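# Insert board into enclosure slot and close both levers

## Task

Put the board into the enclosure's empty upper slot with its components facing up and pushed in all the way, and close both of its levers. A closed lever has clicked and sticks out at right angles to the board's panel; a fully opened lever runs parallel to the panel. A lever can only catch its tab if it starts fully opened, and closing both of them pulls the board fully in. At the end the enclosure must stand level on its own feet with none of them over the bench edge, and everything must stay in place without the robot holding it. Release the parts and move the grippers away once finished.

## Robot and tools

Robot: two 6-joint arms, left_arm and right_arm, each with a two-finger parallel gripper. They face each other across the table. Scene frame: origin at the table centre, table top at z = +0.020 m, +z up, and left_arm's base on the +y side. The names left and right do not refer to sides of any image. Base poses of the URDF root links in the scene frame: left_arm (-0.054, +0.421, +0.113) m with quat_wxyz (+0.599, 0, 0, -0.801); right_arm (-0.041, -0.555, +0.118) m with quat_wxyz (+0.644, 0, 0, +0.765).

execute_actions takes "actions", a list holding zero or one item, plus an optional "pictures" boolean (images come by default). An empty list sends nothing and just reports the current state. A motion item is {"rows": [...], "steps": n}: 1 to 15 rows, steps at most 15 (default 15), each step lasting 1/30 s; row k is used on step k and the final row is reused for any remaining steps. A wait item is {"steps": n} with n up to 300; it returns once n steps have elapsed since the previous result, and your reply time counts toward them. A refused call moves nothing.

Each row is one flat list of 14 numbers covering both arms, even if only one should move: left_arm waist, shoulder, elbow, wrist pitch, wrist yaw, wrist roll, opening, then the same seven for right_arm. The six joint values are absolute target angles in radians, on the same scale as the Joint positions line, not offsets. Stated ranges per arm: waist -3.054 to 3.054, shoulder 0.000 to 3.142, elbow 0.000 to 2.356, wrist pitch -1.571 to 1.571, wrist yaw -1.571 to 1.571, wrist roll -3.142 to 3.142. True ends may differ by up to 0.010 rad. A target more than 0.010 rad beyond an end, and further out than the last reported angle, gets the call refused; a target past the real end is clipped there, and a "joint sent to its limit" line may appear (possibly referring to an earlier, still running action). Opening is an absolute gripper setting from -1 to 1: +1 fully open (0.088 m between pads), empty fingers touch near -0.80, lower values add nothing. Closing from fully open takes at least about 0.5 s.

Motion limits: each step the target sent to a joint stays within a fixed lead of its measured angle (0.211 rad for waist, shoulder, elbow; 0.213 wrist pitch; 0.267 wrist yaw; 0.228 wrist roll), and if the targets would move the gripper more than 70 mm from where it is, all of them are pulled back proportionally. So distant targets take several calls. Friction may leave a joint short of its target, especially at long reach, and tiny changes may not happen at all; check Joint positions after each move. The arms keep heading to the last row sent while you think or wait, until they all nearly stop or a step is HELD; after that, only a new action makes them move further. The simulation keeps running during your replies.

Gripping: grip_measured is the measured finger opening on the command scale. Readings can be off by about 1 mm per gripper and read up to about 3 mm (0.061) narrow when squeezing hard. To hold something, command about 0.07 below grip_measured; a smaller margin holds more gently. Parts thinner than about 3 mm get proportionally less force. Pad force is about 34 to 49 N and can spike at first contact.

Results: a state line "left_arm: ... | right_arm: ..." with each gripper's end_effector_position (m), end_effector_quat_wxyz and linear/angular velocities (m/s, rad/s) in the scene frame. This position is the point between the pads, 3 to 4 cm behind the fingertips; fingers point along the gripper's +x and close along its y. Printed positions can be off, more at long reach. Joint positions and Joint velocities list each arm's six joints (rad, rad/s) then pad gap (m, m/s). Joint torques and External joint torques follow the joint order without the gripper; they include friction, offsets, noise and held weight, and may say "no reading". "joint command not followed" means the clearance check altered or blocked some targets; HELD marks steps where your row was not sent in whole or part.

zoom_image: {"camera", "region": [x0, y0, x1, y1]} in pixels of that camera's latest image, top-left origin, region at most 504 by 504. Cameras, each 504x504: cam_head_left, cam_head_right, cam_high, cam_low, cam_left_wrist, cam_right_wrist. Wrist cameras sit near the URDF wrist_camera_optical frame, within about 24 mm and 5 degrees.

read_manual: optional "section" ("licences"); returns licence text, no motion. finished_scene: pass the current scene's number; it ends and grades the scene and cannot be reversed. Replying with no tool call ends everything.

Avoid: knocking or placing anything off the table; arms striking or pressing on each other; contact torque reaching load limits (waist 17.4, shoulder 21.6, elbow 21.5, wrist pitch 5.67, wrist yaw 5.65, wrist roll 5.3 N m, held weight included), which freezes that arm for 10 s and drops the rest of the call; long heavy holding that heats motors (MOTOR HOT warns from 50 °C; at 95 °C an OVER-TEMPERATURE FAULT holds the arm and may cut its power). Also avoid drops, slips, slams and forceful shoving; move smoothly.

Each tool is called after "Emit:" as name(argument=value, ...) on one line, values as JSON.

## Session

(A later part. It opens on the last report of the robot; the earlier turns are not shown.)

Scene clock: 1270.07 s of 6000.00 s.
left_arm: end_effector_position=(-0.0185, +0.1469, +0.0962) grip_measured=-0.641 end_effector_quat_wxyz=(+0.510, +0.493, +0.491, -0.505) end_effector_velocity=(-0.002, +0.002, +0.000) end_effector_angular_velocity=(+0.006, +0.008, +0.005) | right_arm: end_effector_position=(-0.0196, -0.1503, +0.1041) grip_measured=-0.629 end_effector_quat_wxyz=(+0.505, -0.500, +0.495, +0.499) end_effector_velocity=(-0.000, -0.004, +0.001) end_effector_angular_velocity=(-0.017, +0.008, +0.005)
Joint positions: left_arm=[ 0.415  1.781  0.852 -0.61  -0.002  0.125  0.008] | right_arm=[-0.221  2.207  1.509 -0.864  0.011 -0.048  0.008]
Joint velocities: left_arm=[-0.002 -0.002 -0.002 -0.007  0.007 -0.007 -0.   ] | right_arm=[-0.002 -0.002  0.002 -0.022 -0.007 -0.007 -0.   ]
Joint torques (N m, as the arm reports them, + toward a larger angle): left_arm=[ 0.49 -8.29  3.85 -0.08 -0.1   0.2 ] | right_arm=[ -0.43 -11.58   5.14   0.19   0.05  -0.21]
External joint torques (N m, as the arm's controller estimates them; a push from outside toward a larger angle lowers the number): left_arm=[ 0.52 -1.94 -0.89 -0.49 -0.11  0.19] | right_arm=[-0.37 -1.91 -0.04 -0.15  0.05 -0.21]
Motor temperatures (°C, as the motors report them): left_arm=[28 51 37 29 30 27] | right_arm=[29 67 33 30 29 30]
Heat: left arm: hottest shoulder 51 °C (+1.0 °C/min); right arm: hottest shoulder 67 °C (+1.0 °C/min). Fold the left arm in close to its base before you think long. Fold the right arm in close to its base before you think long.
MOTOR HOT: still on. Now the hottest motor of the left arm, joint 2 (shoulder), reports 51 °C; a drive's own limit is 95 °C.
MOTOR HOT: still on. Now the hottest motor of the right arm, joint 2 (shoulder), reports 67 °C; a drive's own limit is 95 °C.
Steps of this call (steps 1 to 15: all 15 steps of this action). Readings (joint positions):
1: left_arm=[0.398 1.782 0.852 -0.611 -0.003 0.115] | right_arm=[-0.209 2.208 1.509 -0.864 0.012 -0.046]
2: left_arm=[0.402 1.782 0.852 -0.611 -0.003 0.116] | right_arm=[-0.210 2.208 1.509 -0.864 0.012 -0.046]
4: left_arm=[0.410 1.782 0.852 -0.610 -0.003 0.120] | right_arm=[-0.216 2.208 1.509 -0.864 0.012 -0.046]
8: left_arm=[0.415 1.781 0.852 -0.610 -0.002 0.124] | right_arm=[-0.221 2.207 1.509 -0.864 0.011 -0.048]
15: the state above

Slides freely.

Emit:
execute_actions(actions=[{"rows":[[0.45,1.77,0.85,-0.605,-0.005,0.165,-0.7,-0.247,2.185,1.51,-0.863,0.012,-0.08,-0.7]]}], pictures=false)

Emit:
execute_actions(actions=[{"rows":[[0.48,1.77,0.85,-0.598,-0.005,0.195,-0.7,-0.267,2.185,1.51,-0.86,0.012,-0.1,-0.7]]}])

Scene clock: 1276.50 s of 6000.00 s.
left_arm: end_effector_position=(-0.0168, +0.1467, +0.0963) grip_measured=-0.641 end_effector_quat_wxyz=(+0.503, +0.491, +0.491, -0.515) end_effector_velocity=(+0.001, +0.002, +0.000) end_effector_angular_velocity=(+0.011, -0.020, +0.001) | right_arm: end_effector_position=(-0.0185, -0.1503, +0.1042) grip_measured=-0.629 end_effector_quat_wxyz=(+0.499, -0.501, +0.494, +0.506) end_effector_velocity=(+0.002, -0.004, -0.001) end_effector_angular_velocity=(-0.012, +0.008, +0.000)
Joint positions: left_arm=[ 0.432  1.78   0.852 -0.608  0.018  0.157  0.008] | right_arm=[-0.228  2.206  1.509 -0.864 -0.001 -0.071  0.008]
Joint velocities: left_arm=[-0.007 -0.002 -0.002 -0.007 -0.022 -0.007 -0.   ] | right_arm=[-0.007 -0.002 -0.007 -0.007 -0.007 -0.007  0.   ]
Joint torques (N m, as the arm reports them, + toward a larger angle): left_arm=[ 1.82 -8.26  3.86  0.38 -0.92  0.28] | right_arm=[ -1.47 -11.59   5.15   0.37   0.54  -0.22]
External joint torques (N m, as the arm's controller estimates them; a push from outside toward a larger angle lowers the number): left_arm=[ 1.84 -1.9  -0.86 -0.02 -0.93  0.28] | right_arm=[-1.41 -2.    0.04  0.04  0.55 -0.22]
Motor temperatures (°C, as the motors report them): left_arm=[28 51 37 29 29 27] | right_arm=[29 67 33 30 28 30]
Heat: left arm: hottest shoulder 51 °C (+1.0 °C/min); right arm: hottest shoulder 67 °C (+1.0 °C/min). Fold the left arm in close to its base before you think long. Fold the right arm in close to its base before you think long.
MOTOR HOT: still on. Now the hottest motor of the left arm, joint 2 (shoulder), reports 51 °C; a drive's own limit is 95 °C.
MOTOR HOT: still on. Now the hottest motor of the right arm, joint 2 (shoulder), reports 67 °C; a drive's own limit is 95 °C.
Steps of this call (steps 1 to 15: the robot went on to your last target; steps 16 to 90: nothing new was sent; then 2.93 s passed at rest; steps 91 to 105: all 15 steps of this action). Readings (joint positions):
91: left_arm=[0.418 1.781 0.852 -0.609 0.000 0.134] | right_arm=[-0.222 2.207 1.509 -0.864 0.010 -0.054]
92: left_arm=[0.424 1.780 0.852 -0.608 0.007 0.143] | right_arm=[-0.225 2.206 1.509 -0.864 0.006 -0.060]
94: left_arm=[0.429 1.780 0.852 -0.608 0.015 0.151] | right_arm=[-0.228 2.206 1.509 -0.864 -0.001 -0.066]
98: left_arm=[0.431 1.780 0.852 -0.608 0.017 0.156] | right_arm=[-0.228 2.206 1.509 -0.864 -0.001 -0.070]
105: the state above

Scene clock: 1277.00 s of 6000.00 s.
left_arm: end_effector_position=(-0.0155, +0.1465, +0.0965) grip_measured=-0.641 end_effector_quat_wxyz=(+0.496, +0.487, +0.491, -0.525) end_effector_velocity=(+0.003, +0.001, +0.001) end_effector_angular_velocity=(+0.007, -0.020, +0.020) | right_arm: end_effector_position=(-0.0177, -0.1502, +0.1043) grip_measured=-0.629 end_effector_quat_wxyz=(+0.493, -0.500, +0.494, +0.513) end_effector_velocity=(-0.000, -0.003, -0.001) end_effector_angular_velocity=(-0.012, +0.008, -0.010)
Joint positions: left_arm=[ 0.448  1.78   0.852 -0.606  0.039  0.185  0.008] | right_arm=[-0.235  2.206  1.509 -0.863 -0.015 -0.089  0.008]
Joint velocities: left_arm=[-0.002 -0.002  0.002 -0.007 -0.022 -0.022 -0.   ] | right_arm=[-0.002  0.002 -0.002 -0.007 -0.007  0.007 -0.   ]
Joint torques (N m, as the arm reports them, + toward a larger angle): left_arm=[ 3.18 -8.24  3.86  0.84 -1.8   0.4 ] | right_arm=[ -2.48 -11.55   5.14   0.56   1.06  -0.3 ]
External joint torques (N m, as the arm's controller estimates them; a push from outside toward a larger angle lowers the number): left_arm=[ 3.2  -1.85 -0.91  0.43 -1.83  0.4 ] | right_arm=[-2.48 -2.02  0.03  0.22  1.09 -0.3 ]
Motor temperatures (°C, as the motors report them): left_arm=[28 51 37 29 29 27] | right_arm=[29 67 33 30 29 30]
Heat: left arm: hottest shoulder 51 °C (+1.0 °C/min); right arm: hottest shoulder 67 °C (+1.0 °C/min). Fold the left arm in close to its base before you think long. Fold the right arm in close to its base before you think long.
MOTOR HOT: still on. Now the hottest motor of the left arm, joint 2 (shoulder), reports 51 °C; a drive's own limit is 95 °C.
MOTOR HOT: still on. Now the hottest motor of the right arm, joint 2 (shoulder), reports 67 °C; a drive's own limit is 95 °C.
Steps of this call (steps 1 to 15: all 15 steps of this action). Readings (joint positions):
1: left_arm=[0.435 1.780 0.852 -0.607 0.021 0.165] | right_arm=[-0.229 2.206 1.509 -0.864 -0.003 -0.076]
2: left_arm=[0.440 1.780 0.852 -0.607 0.029 0.171] | right_arm=[-0.232 2.206 1.509 -0.863 -0.008 -0.080]
4: left_arm=[0.446 1.780 0.852 -0.607 0.037 0.178] | right_arm=[-0.235 2.206 1.509 -0.863 -0.014 -0.085]
8: left_arm=[0.447 1.780 0.852 -0.606 0.039 0.183] | right_arm=[-0.235 2.206 1.509 -0.863 -0.015 -0.089]
15: the state above

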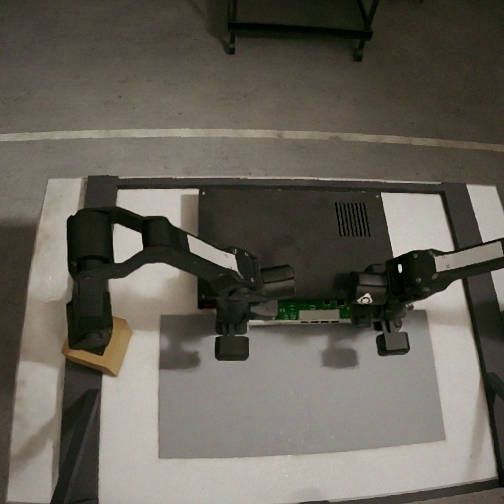

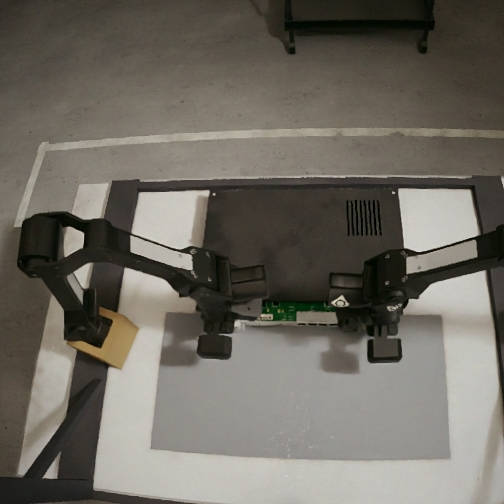

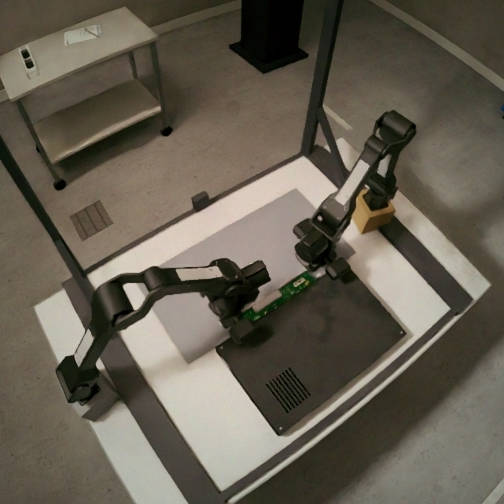

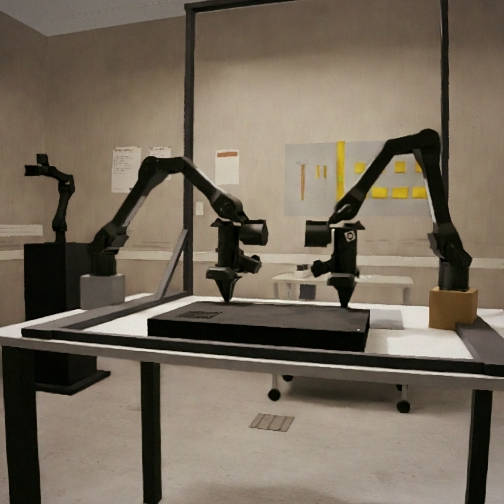

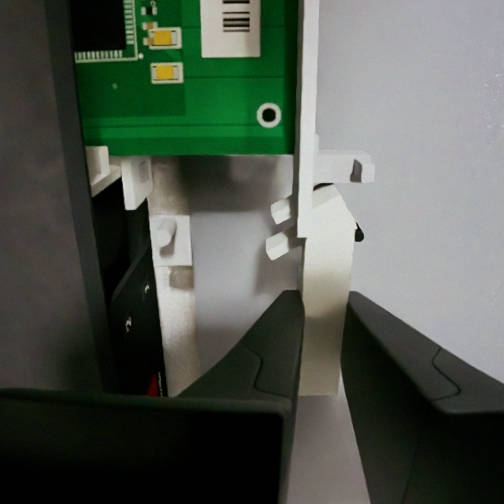

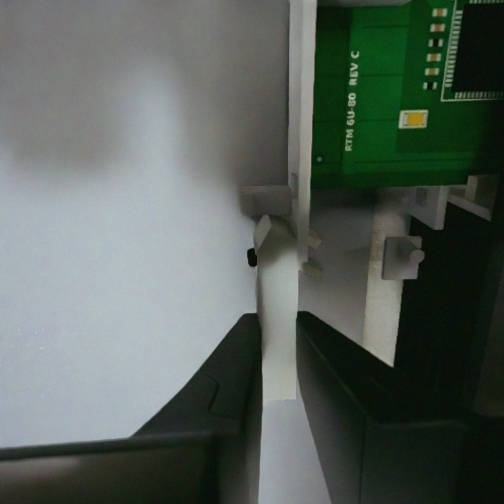

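Emit:
execute_actions(actions=[{"rows":[[0.42,1.758,0.85,-0.61,-0.005,0.135,-0.7,-0.224,2.172,1.51,-0.864,0.012,-0.057,-0.7]]}], pictures=false)

Emit:
execute_actions(actions=[{"rows":[[0.45,1.758,0.85,-0.607,-0.005,0.16,-0.7,-0.247,2.172,1.51,-0.863,0.012,-0.075,-0.7]]}], pictures=false)

Scene clock: 1286.53 s of 6000.00 s.
left_arm: end_effector_position=(-0.0176, +0.1461, +0.0972) grip_measured=-0.641 end_effector_quat_wxyz=(+0.508, +0.492, +0.488, -0.511) end_effector_velocity=(+0.000, +0.002, +0.000) end_effector_angular_velocity=(+0.008, -0.005, +0.020) | right_arm: end_effector_position=(-0.0190, -0.1497, +0.1053) grip_measured=-0.629 end_effector_quat_wxyz=(+0.502, -0.501, +0.492, +0.505) end_effector_velocity=(+0.002, -0.004, -0.001) end_effector_angular_velocity=(-0.013, -0.007, -0.010)
Joint positions: left_arm=[ 0.421  1.777  0.852 -0.607  0.003  0.141  0.008] | right_arm=[-0.225  2.204  1.509 -0.863  0.005 -0.064  0.008]
Joint velocities: left_arm=[-0.002 -0.002 -0.002 -0.007 -0.007 -0.022 -0.   ] | right_arm=[-0.002 -0.002 -0.007 -0.007  0.007  0.007 -0.   ]
Joint torques (N m, as the arm reports them, + toward a larger angle): left_arm=[-0.03 -9.19  3.86 -0.08 -0.33 -0.21] | right_arm=[ -0.04 -12.57   5.13   0.27   0.25   0.21]
External joint torques (N m, as the arm's controller estimates them; a push from outside toward a larger angle lowers the number): left_arm=[-0.03 -2.83 -0.9  -0.5  -0.33 -0.21] | right_arm=[-0.01 -2.95 -0.05 -0.09  0.25  0.21]
Motor temperatures (°C, as the motors report them): left_arm=[29 51 38 30 31 27] | right_arm=[29 68 33 30 29 30]
Heat: left arm: hottest shoulder 51 °C (+1.0 °C/min); right arm: hottest shoulder 68 °C (+1.0 °C/min). Fold the left arm in close to its base before you think long. Fold the right arm in close to its base before you think long.
MOTOR HOT: still on. Now the hottest motor of the left arm, joint 2 (shoulder), reports 51 °C; a drive's own limit is 95 °C.
MOTOR HOT: still on. Now the hottest motor of the right arm, joint 2 (shoulder), reports 68 °C; a drive's own limit is 95 °C.
Steps of this call (steps 1 to 15: the robot went on to your last target; steps 16 to 90: nothing new was sent; then 6.03 s passed at rest; steps 91 to 105: all 15 steps of this action). Readings (joint positions):
91: left_arm=[0.443 1.778 0.852 -0.606 0.034 0.178] | right_arm=[-0.234 2.205 1.509 -0.863 -0.013 -0.088]
92: left_arm=[0.434 1.777 0.852 -0.606 0.022 0.167] | right_arm=[-0.230 2.204 1.509 -0.863 -0.006 -0.082]
94: left_arm=[0.425 1.777 0.852 -0.607 0.009 0.153] | right_arm=[-0.226 2.204 1.509 -0.863 0.003 -0.073]
98: left_arm=[0.422 1.777 0.852 -0.607 0.005 0.144] | right_arm=[-0.225 2.204 1.509 -0.863 0.005 -0.066]
105: the state above

Scene clock: 1287.03 s of 6000.00 s.
left_arm: end_effector_position=(-0.0167, +0.1462, +0.0972) grip_measured=-0.641 end_effector_quat_wxyz=(+0.505, +0.489, +0.490, -0.515) end_effector_velocity=(-0.003, +0.002, +0.000) end_effector_angular_velocity=(+0.006, +0.008, -0.015) | right_arm: end_effector_position=(-0.0184, -0.1498, +0.1053) grip_measured=-0.629 end_effector_quat_wxyz=(+0.500, -0.499, +0.494, +0.506) end_effector_velocity=(+0.004, -0.006, -0.002) end_effector_angular_velocity=(-0.017, -0.007, +0.015)
Joint positions: left_arm=[ 0.431  1.777  0.852 -0.607  0.017  0.154  0.008] | right_arm=[-0.228  2.204  1.509 -0.863 -0.001 -0.067  0.008]
Joint velocities: left_arm=[-0.007 -0.002 -0.002 -0.007  0.007  0.007 -0.   ] | right_arm=[-0.007 -0.002 -0.012 -0.007  0.007 -0.022 -0.   ]
Joint torques (N m, as the arm reports them, + toward a larger angle): left_arm=[ 1.86 -9.2   3.87  0.15 -0.9   0.26] | right_arm=[ -1.49 -12.55   5.16   0.32   0.53  -0.22]
External joint torques (N m, as the arm's controller estimates them; a push from outside toward a larger angle lowers the number): left_arm=[ 1.9  -2.87 -0.83 -0.24 -0.92  0.26] | right_arm=[-1.42 -2.97  0.04 -0.02  0.54 -0.22]
Motor temperatures (°C, as the motors report them): left_arm=[29 51 38 30 31 27] | right_arm=[29 68 33 30 29 30]
Heat: left arm: hottest shoulder 51 °C (+1.0 °C/min); right arm: hottest shoulder 68 °C (+1.0 °C/min). Fold the left arm in close to its base before you think long. Fold the right arm in close to its base before you think long.
MOTOR HOT: still on. Now the hottest motor of the left arm, joint 2 (shoulder), reports 51 °C; a drive's own limit is 95 °C.
MOTOR HOT: still on. Now the hottest motor of the right arm, joint 2 (shoulder), reports 68 °C; a drive's own limit is 95 °C.
Steps of this call (steps 1 to 15: all 15 steps of this action). Readings (joint positions):
1: left_arm=[0.422 1.777 0.852 -0.607 0.005 0.141] | right_arm=[-0.225 2.204 1.509 -0.863 0.005 -0.064]
2: left_arm=[0.426 1.777 0.852 -0.607 0.010 0.144] | right_arm=[-0.226 2.204 1.509 -0.863 0.003 -0.064]
4: left_arm=[0.429 1.777 0.852 -0.607 0.015 0.149] | right_arm=[-0.228 2.204 1.509 -0.863 0.000 -0.065]
8: left_arm=[0.431 1.777 0.852 -0.607 0.016 0.153] | right_arm=[-0.228 2.204 1.509 -0.863 -0.001 -0.066]
15: the state above

Emit:
execute_actions(actions=[{"rows":[[0.415,1.795,0.85,-0.61,0,0.13,-0.7,-0.22,2.222,1.51,-0.864,0.005,-0.055,-0.7]]}], pictures=false)

Emit:
execute_actions(actions=[{"rows":[[0.45,1.795,0.85,-0.607,0,0.16,-0.7,-0.247,2.222,1.51,-0.863,0.005,-0.075,-0.7]]}])

Emit:
zoom_image(camera="cam_head_right", region=[220,270,400,350])

Scene clock: 1294.13 s of 6000.00 s.
left_arm: end_effector_position=(-0.0180, +0.1468, +0.0958) grip_measured=-0.641 end_effector_quat_wxyz=(+0.508, +0.494, +0.490, -0.508) end_effector_velocity=(+0.002, +0.004, -0.001) end_effector_angular_velocity=(+0.015, -0.019, +0.020) | right_arm: end_effector_position=(-0.0194, -0.1503, +0.1035) grip_measured=-0.629 end_effector_quat_wxyz=(+0.501, -0.501, +0.494, +0.504) end_effector_velocity=(-0.002, +0.001, +0.000) end_effector_angular_velocity=(+0.008, +0.021, +0.020)
Joint positions: left_arm=[ 0.419  1.782  0.852 -0.608  0.002  0.136  0.008] | right_arm=[-0.224  2.208  1.509 -0.863  0.004 -0.062  0.008]
Joint velocities: left_arm=[-0.002 -0.002 -0.007 -0.007 -0.022 -0.022 -0.   ] | right_arm=[-0.002 -0.002 -0.002  0.007 -0.022 -0.022  0.   ]
Joint torques (N m, as the arm reports them, + toward a larger angle): left_arm=[-0.39 -5.68  3.86 -0.05 -0.06 -0.2 ] | right_arm=[ 0.25 -8.26  5.14  0.25  0.04  0.19]
External joint torques (N m, as the arm's controller estimates them; a push from outside toward a larger angle lowers the number): left_arm=[-0.4   0.67 -0.84 -0.45 -0.05 -0.2 ] | right_arm=[ 0.23  1.41 -0.07 -0.12  0.05  0.19]
Motor temperatures (°C, as the motors report them): left_arm=[29 51 38 29 30 27] | right_arm=[29 69 33 30 29 30]
Heat: left arm: hottest shoulder 51 °C (+0.0 °C/min); right arm: hottest shoulder 69 °C (+2.0 °C/min). Fold the left arm in close to its base before you think long. Fold the right arm in close to its base before you think long.
MOTOR HOT: still on. Now the hottest motor of the left arm, joint 2 (shoulder), reports 51 °C; a drive's own limit is 95 °C.
MOTOR HOT: still on. Now the hottest motor of the right arm, joint 2 (shoulder), reports 69 °C; a drive's own limit is 95 °C.
Steps of this call (steps 1 to 15: the robot went on to your last target; steps 16 to 90: nothing new was sent; then 3.60 s passed at rest; steps 91 to 105: all 15 steps of this action). Readings (joint positions):
91: left_arm=[0.429 1.777 0.852 -0.607 0.015 0.153] | right_arm=[-0.228 2.204 1.509 -0.863 -0.001 -0.067]
92: left_arm=[0.426 1.778 0.852 -0.607 0.010 0.149] | right_arm=[-0.226 2.205 1.509 -0.863 0.001 -0.067]
94: left_arm=[0.421 1.780 0.852 -0.608 0.005 0.143] | right_arm=[-0.225 2.206 1.509 -0.863 0.003 -0.066]
98: left_arm=[0.419 1.781 0.852 -0.608 0.002 0.137] | right_arm=[-0.225 2.208 1.509 -0.863 0.003 -0.063]
105: the state above

Scene clock: 1294.63 s of 6000.00 s.
left_arm: end_effector_position=(-0.0111, +0.1471, +0.0958) grip_measured=-0.641 end_effector_quat_wxyz=(+0.510, +0.491, +0.491, -0.507) end_effector_velocity=(-0.001, +0.001, -0.001) end_effector_angular_velocity=(-0.004, +0.007, +0.010) | right_arm: end_effector_position=(-0.0121, -0.1506, +0.1035) grip_measured=-0.629 end_effector_quat_wxyz=(+0.504, -0.498, +0.497, +0.501) end_effector_velocity=(-0.002, +0.002, +0.002) end_effector_angular_velocity=(+0.014, +0.021, -0.010)
Joint positions: left_arm=[ 0.444  1.782  0.852 -0.605  0.002  0.155  0.008] | right_arm=[-0.242  2.208  1.509 -0.862  0.003 -0.068  0.008]
Joint velocities: left_arm=[ 0.002 -0.002 -0.007  0.007  0.007 -0.007 -0.   ] | right_arm=[-0.002 -0.007 -0.002  0.007 -0.022  0.007 -0.   ]
Joint torques (N m, as the arm reports them, + toward a larger angle): left_arm=[ 0.59 -5.68  3.86 -0.07 -0.09  0.19] | right_arm=[-0.44 -8.28  5.16  0.25  0.06 -0.18]
External joint torques (N m, as the arm's controller estimates them; a push from outside toward a larger angle lowers the number): left_arm=[ 0.58  0.71 -0.89 -0.49 -0.09  0.18] | right_arm=[-0.45  1.45 -0.06 -0.11  0.07 -0.18]
Motor temperatures (°C, as the motors report them): left_arm=[29 51 38 29 30 27] | right_arm=[29 68 33 30 29 30]
Heat: left arm: hottest shoulder 51 °C (+0.0 °C/min); right arm: hottest shoulder 68 °C (+1.0 °C/min). Fold the left arm in close to its base before you think long. Fold the right arm in close to its base before you think long.
MOTOR HOT: still on. Now the hottest motor of the left arm, joint 2 (shoulder), reports 51 °C; a drive's own limit is 95 °C.
MOTOR HOT: still on. Now the hottest motor of the right arm, joint 2 (shoulder), reports 68 °C; a drive's own limit is 95 °C.
Steps of this call (steps 1 to 15: all 15 steps of this action). Readings (joint positions):
1: left_arm=[0.421 1.782 0.852 -0.608 0.002 0.137] | right_arm=[-0.225 2.208 1.509 -0.863 0.004 -0.062]
2: left_arm=[0.426 1.782 0.852 -0.608 0.002 0.141] | right_arm=[-0.227 2.208 1.509 -0.863 0.004 -0.062]
4: left_arm=[0.437 1.782 0.852 -0.606 0.002 0.148] | right_arm=[-0.234 2.208 1.509 -0.862 0.004 -0.064]
8: left_arm=[0.444 1.782 0.852 -0.605 0.002 0.153] | right_arm=[-0.242 2.208 1.509 -0.862 0.003 -0.068]
15: the state above

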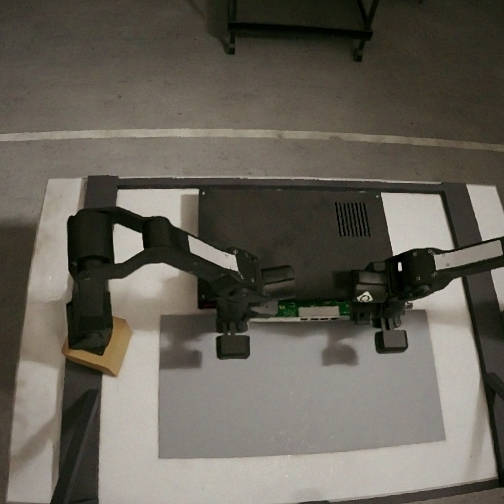

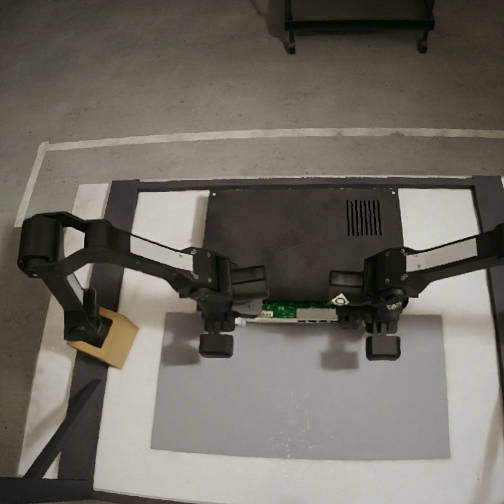

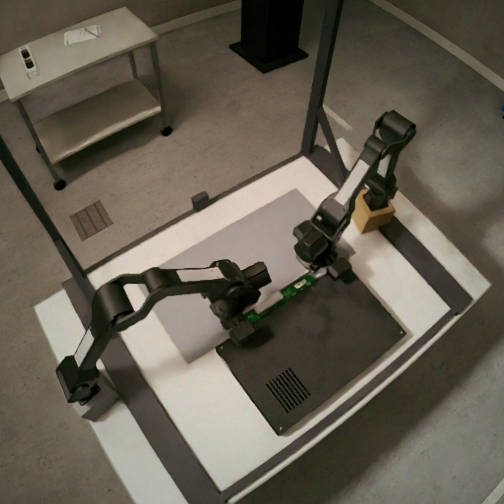

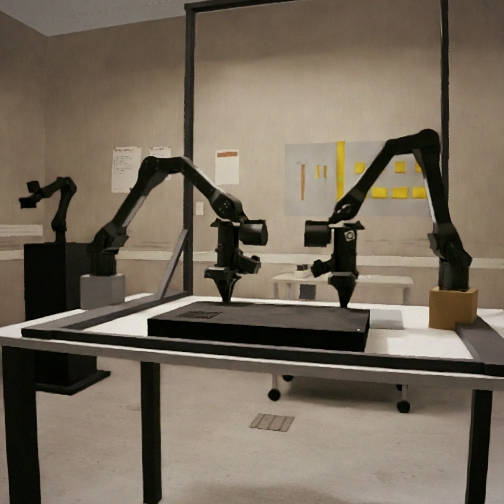

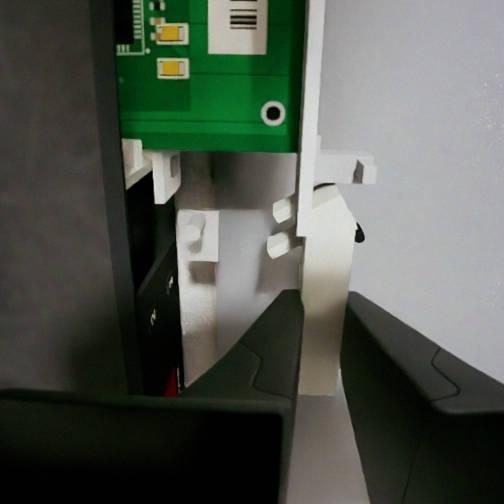

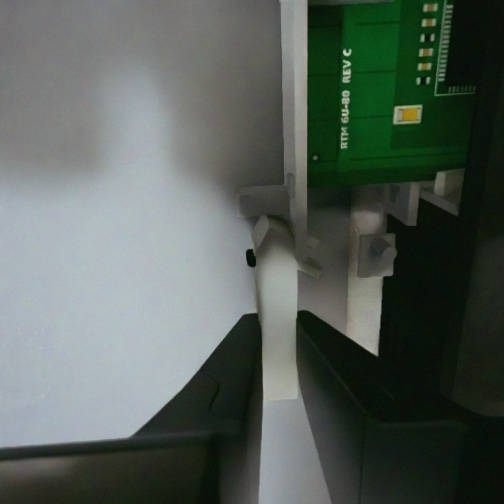

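Region (220, 270, 400, 350) of cam_head_right's 504x504 image, scaled by 2.800, with more detail than that image has.

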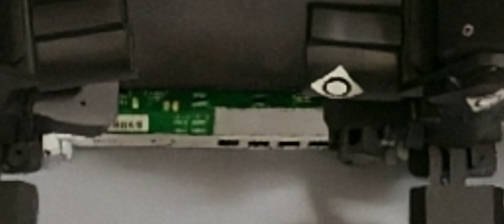

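Emit:
execute_actions(actions=[{"rows":[[0.478,1.795,0.85,-0.6,0,0.19,-0.7,-0.267,2.222,1.51,-0.86,0.005,-0.098,-0.7]]}], pictures=false)

Emit:
execute_actions(actions=[{"rows":[[0.497,1.795,0.85,-0.594,0,0.21,-0.7,-0.281,2.222,1.51,-0.857,0.005,-0.112,-0.7]]}])

Scene clock: 1300.53 s of 6000.00 s.
left_arm: end_effector_position=(-0.0049, +0.1470, +0.0958) grip_measured=-0.641 end_effector_quat_wxyz=(+0.509, +0.491, +0.489, -0.511) end_effector_velocity=(+0.000, +0.002, +0.000) end_effector_angular_velocity=(+0.009, -0.006, +0.005) | right_arm: end_effector_position=(-0.0062, -0.1504, +0.1035) grip_measured=-0.629 end_effector_quat_wxyz=(+0.502, -0.499, +0.495, +0.504) end_effector_velocity=(-0.000, -0.004, +0.001) end_effector_angular_velocity=(-0.016, +0.008, +0.020)
Joint positions: left_arm=[ 0.468  1.782  0.852 -0.6    0.007  0.185  0.008] | right_arm=[-0.258  2.208  1.509 -0.859  0.001 -0.091  0.008]
Joint velocities: left_arm=[-0.002 -0.002 -0.002 -0.007 -0.007 -0.007 -0.   ] | right_arm=[-0.002 -0.002  0.002 -0.022 -0.007 -0.022 -0.   ]
Joint torques (N m, as the arm reports them, + toward a larger angle): left_arm=[ 0.97 -5.73  3.87  0.12 -0.28  0.2 ] | right_arm=[-0.77 -8.27  5.15  0.31  0.17 -0.19]
External joint torques (N m, as the arm's controller estimates them; a push from outside toward a larger angle lowers the number): left_arm=[ 0.94  0.69 -0.89 -0.3  -0.28  0.2 ] | right_arm=[-0.77  1.42 -0.05 -0.04  0.18 -0.19]
Motor temperatures (°C, as the motors report them): left_arm=[29 50 38 29 30 27] | right_arm=[29 66 33 30 29 30]
Heat: left arm: hottest shoulder 50 °C (-1.0 °C/min); right arm: hottest shoulder 66 °C (-2.0 °C/min). Fold the left arm in close to its base before you think long. Fold the right arm in close to its base before you think long.
MOTOR HOT: still on. Now the hottest motor of the left arm, joint 2 (shoulder), reports 50 °C; a drive's own limit is 95 °C.
MOTOR HOT: still on. Now the hottest motor of the right arm, joint 2 (shoulder), reports 66 °C; a drive's own limit is 95 °C.
Steps of this call (steps 1 to 15: the robot went on to your last target; steps 16 to 90: nothing new was sent; then 2.40 s passed at rest; steps 91 to 105: all 15 steps of this action). Readings (joint positions):
91: left_arm=[0.447 1.782 0.852 -0.604 0.004 0.163] | right_arm=[-0.243 2.208 1.509 -0.862 0.003 -0.074]
92: left_arm=[0.453 1.782 0.852 -0.603 0.006 0.170] | right_arm=[-0.246 2.208 1.509 -0.861 0.003 -0.079]
94: left_arm=[0.463 1.782 0.852 -0.601 0.006 0.179] | right_arm=[-0.253 2.208 1.509 -0.860 0.003 -0.086]
98: left_arm=[0.468 1.782 0.852 -0.600 0.007 0.183] | right_arm=[-0.258 2.208 1.509 -0.859 0.001 -0.090]
105: the state above

Scene clock: 1301.03 s of 6000.00 s.
left_arm: end_effector_position=(+0.0002, +0.1470, +0.0957) grip_measured=-0.641 end_effector_quat_wxyz=(+0.510, +0.490, +0.487, -0.512) end_effector_velocity=(-0.002, +0.005, +0.001) end_effector_angular_velocity=(+0.018, -0.003, +0.015) | right_arm: end_effector_position=(-0.0009, -0.1506, +0.1034) grip_measured=-0.629 end_effector_quat_wxyz=(+0.502, -0.499, +0.494, +0.505) end_effector_velocity=(-0.004, +0.001, -0.001) end_effector_angular_velocity=(+0.005, +0.022, +0.010)
Joint positions: left_arm=[ 0.487  1.783  0.852 -0.595  0.008  0.204  0.008] | right_arm=[-0.271  2.209  1.509 -0.858  0.    -0.105  0.008]
Joint velocities: left_arm=[-0.007 -0.007 -0.002 -0.022 -0.007 -0.022  0.   ] | right_arm=[ 0.002  0.002 -0.002  0.007 -0.022 -0.007 -0.   ]
Joint torques (N m, as the arm reports them, + toward a larger angle): left_arm=[ 0.95 -5.77  3.86  0.21 -0.33  0.21] | right_arm=[-0.84 -8.29  5.16  0.37  0.18 -0.19]
External joint torques (N m, as the arm's controller estimates them; a push from outside toward a larger angle lowers the number): left_arm=[ 1.    0.64 -0.88 -0.21 -0.34  0.21] | right_arm=[-0.85  1.32  0.    0.01  0.2  -0.19]
Motor temperatures (°C, as the motors report them): left_arm=[29 50 38 29 30 27] | right_arm=[29 66 33 30 29 30]
Heat: left arm: hottest shoulder 50 °C (-1.0 °C/min); right arm: hottest shoulder 66 °C (-2.0 °C/min). Fold the left arm in close to its base before you think long. Fold the right arm in close to its base before you think long.
MOTOR HOT: still on. Now the hottest motor of the left arm, joint 2 (shoulder), reports 50 °C; a drive's own limit is 95 °C.
MOTOR HOT: still on. Now the hottest motor of the right arm, joint 2 (shoulder), reports 66 °C; a drive's own limit is 95 °C.
Steps of this call (steps 1 to 15: all 15 steps of this action). Readings (joint positions):
1: left_arm=[0.470 1.782 0.852 -0.599 0.008 0.190] | right_arm=[-0.258 2.208 1.509 -0.859 0.001 -0.095]
2: left_arm=[0.474 1.782 0.852 -0.598 0.008 0.194] | right_arm=[-0.261 2.209 1.509 -0.859 0.001 -0.097]
4: left_arm=[0.483 1.782 0.852 -0.596 0.008 0.201] | right_arm=[-0.267 2.209 1.509 -0.858 0.001 -0.102]
8: left_arm=[0.487 1.783 0.852 -0.595 0.008 0.204] | right_arm=[-0.271 2.209 1.509 -0.858 0.000 -0.105]
15: the state above

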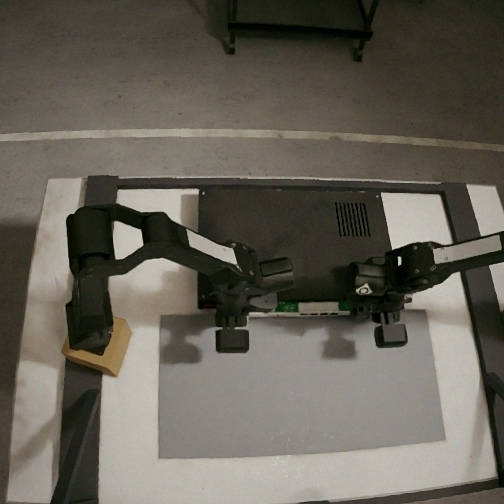

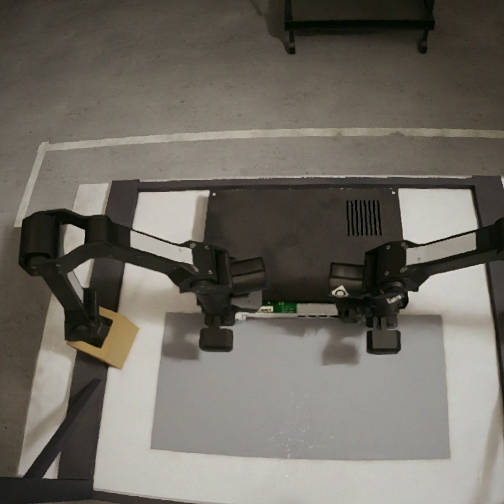

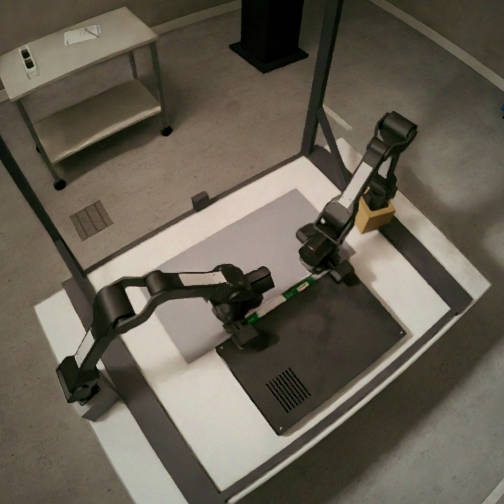

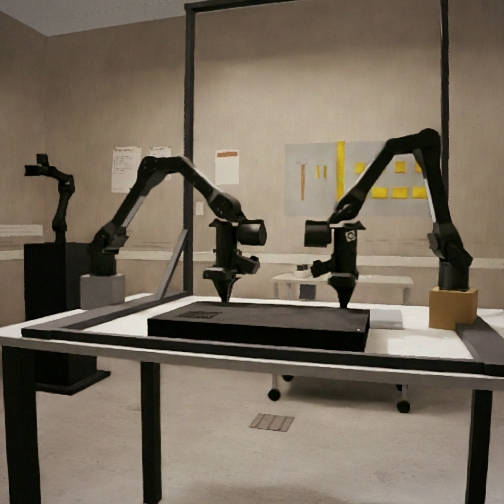

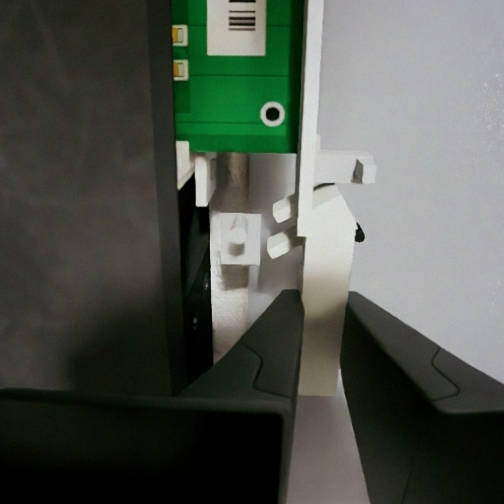

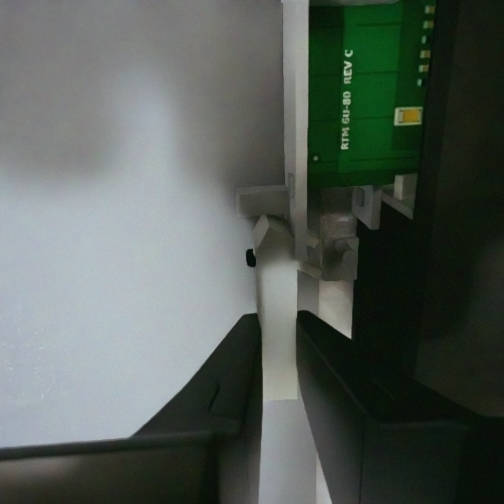

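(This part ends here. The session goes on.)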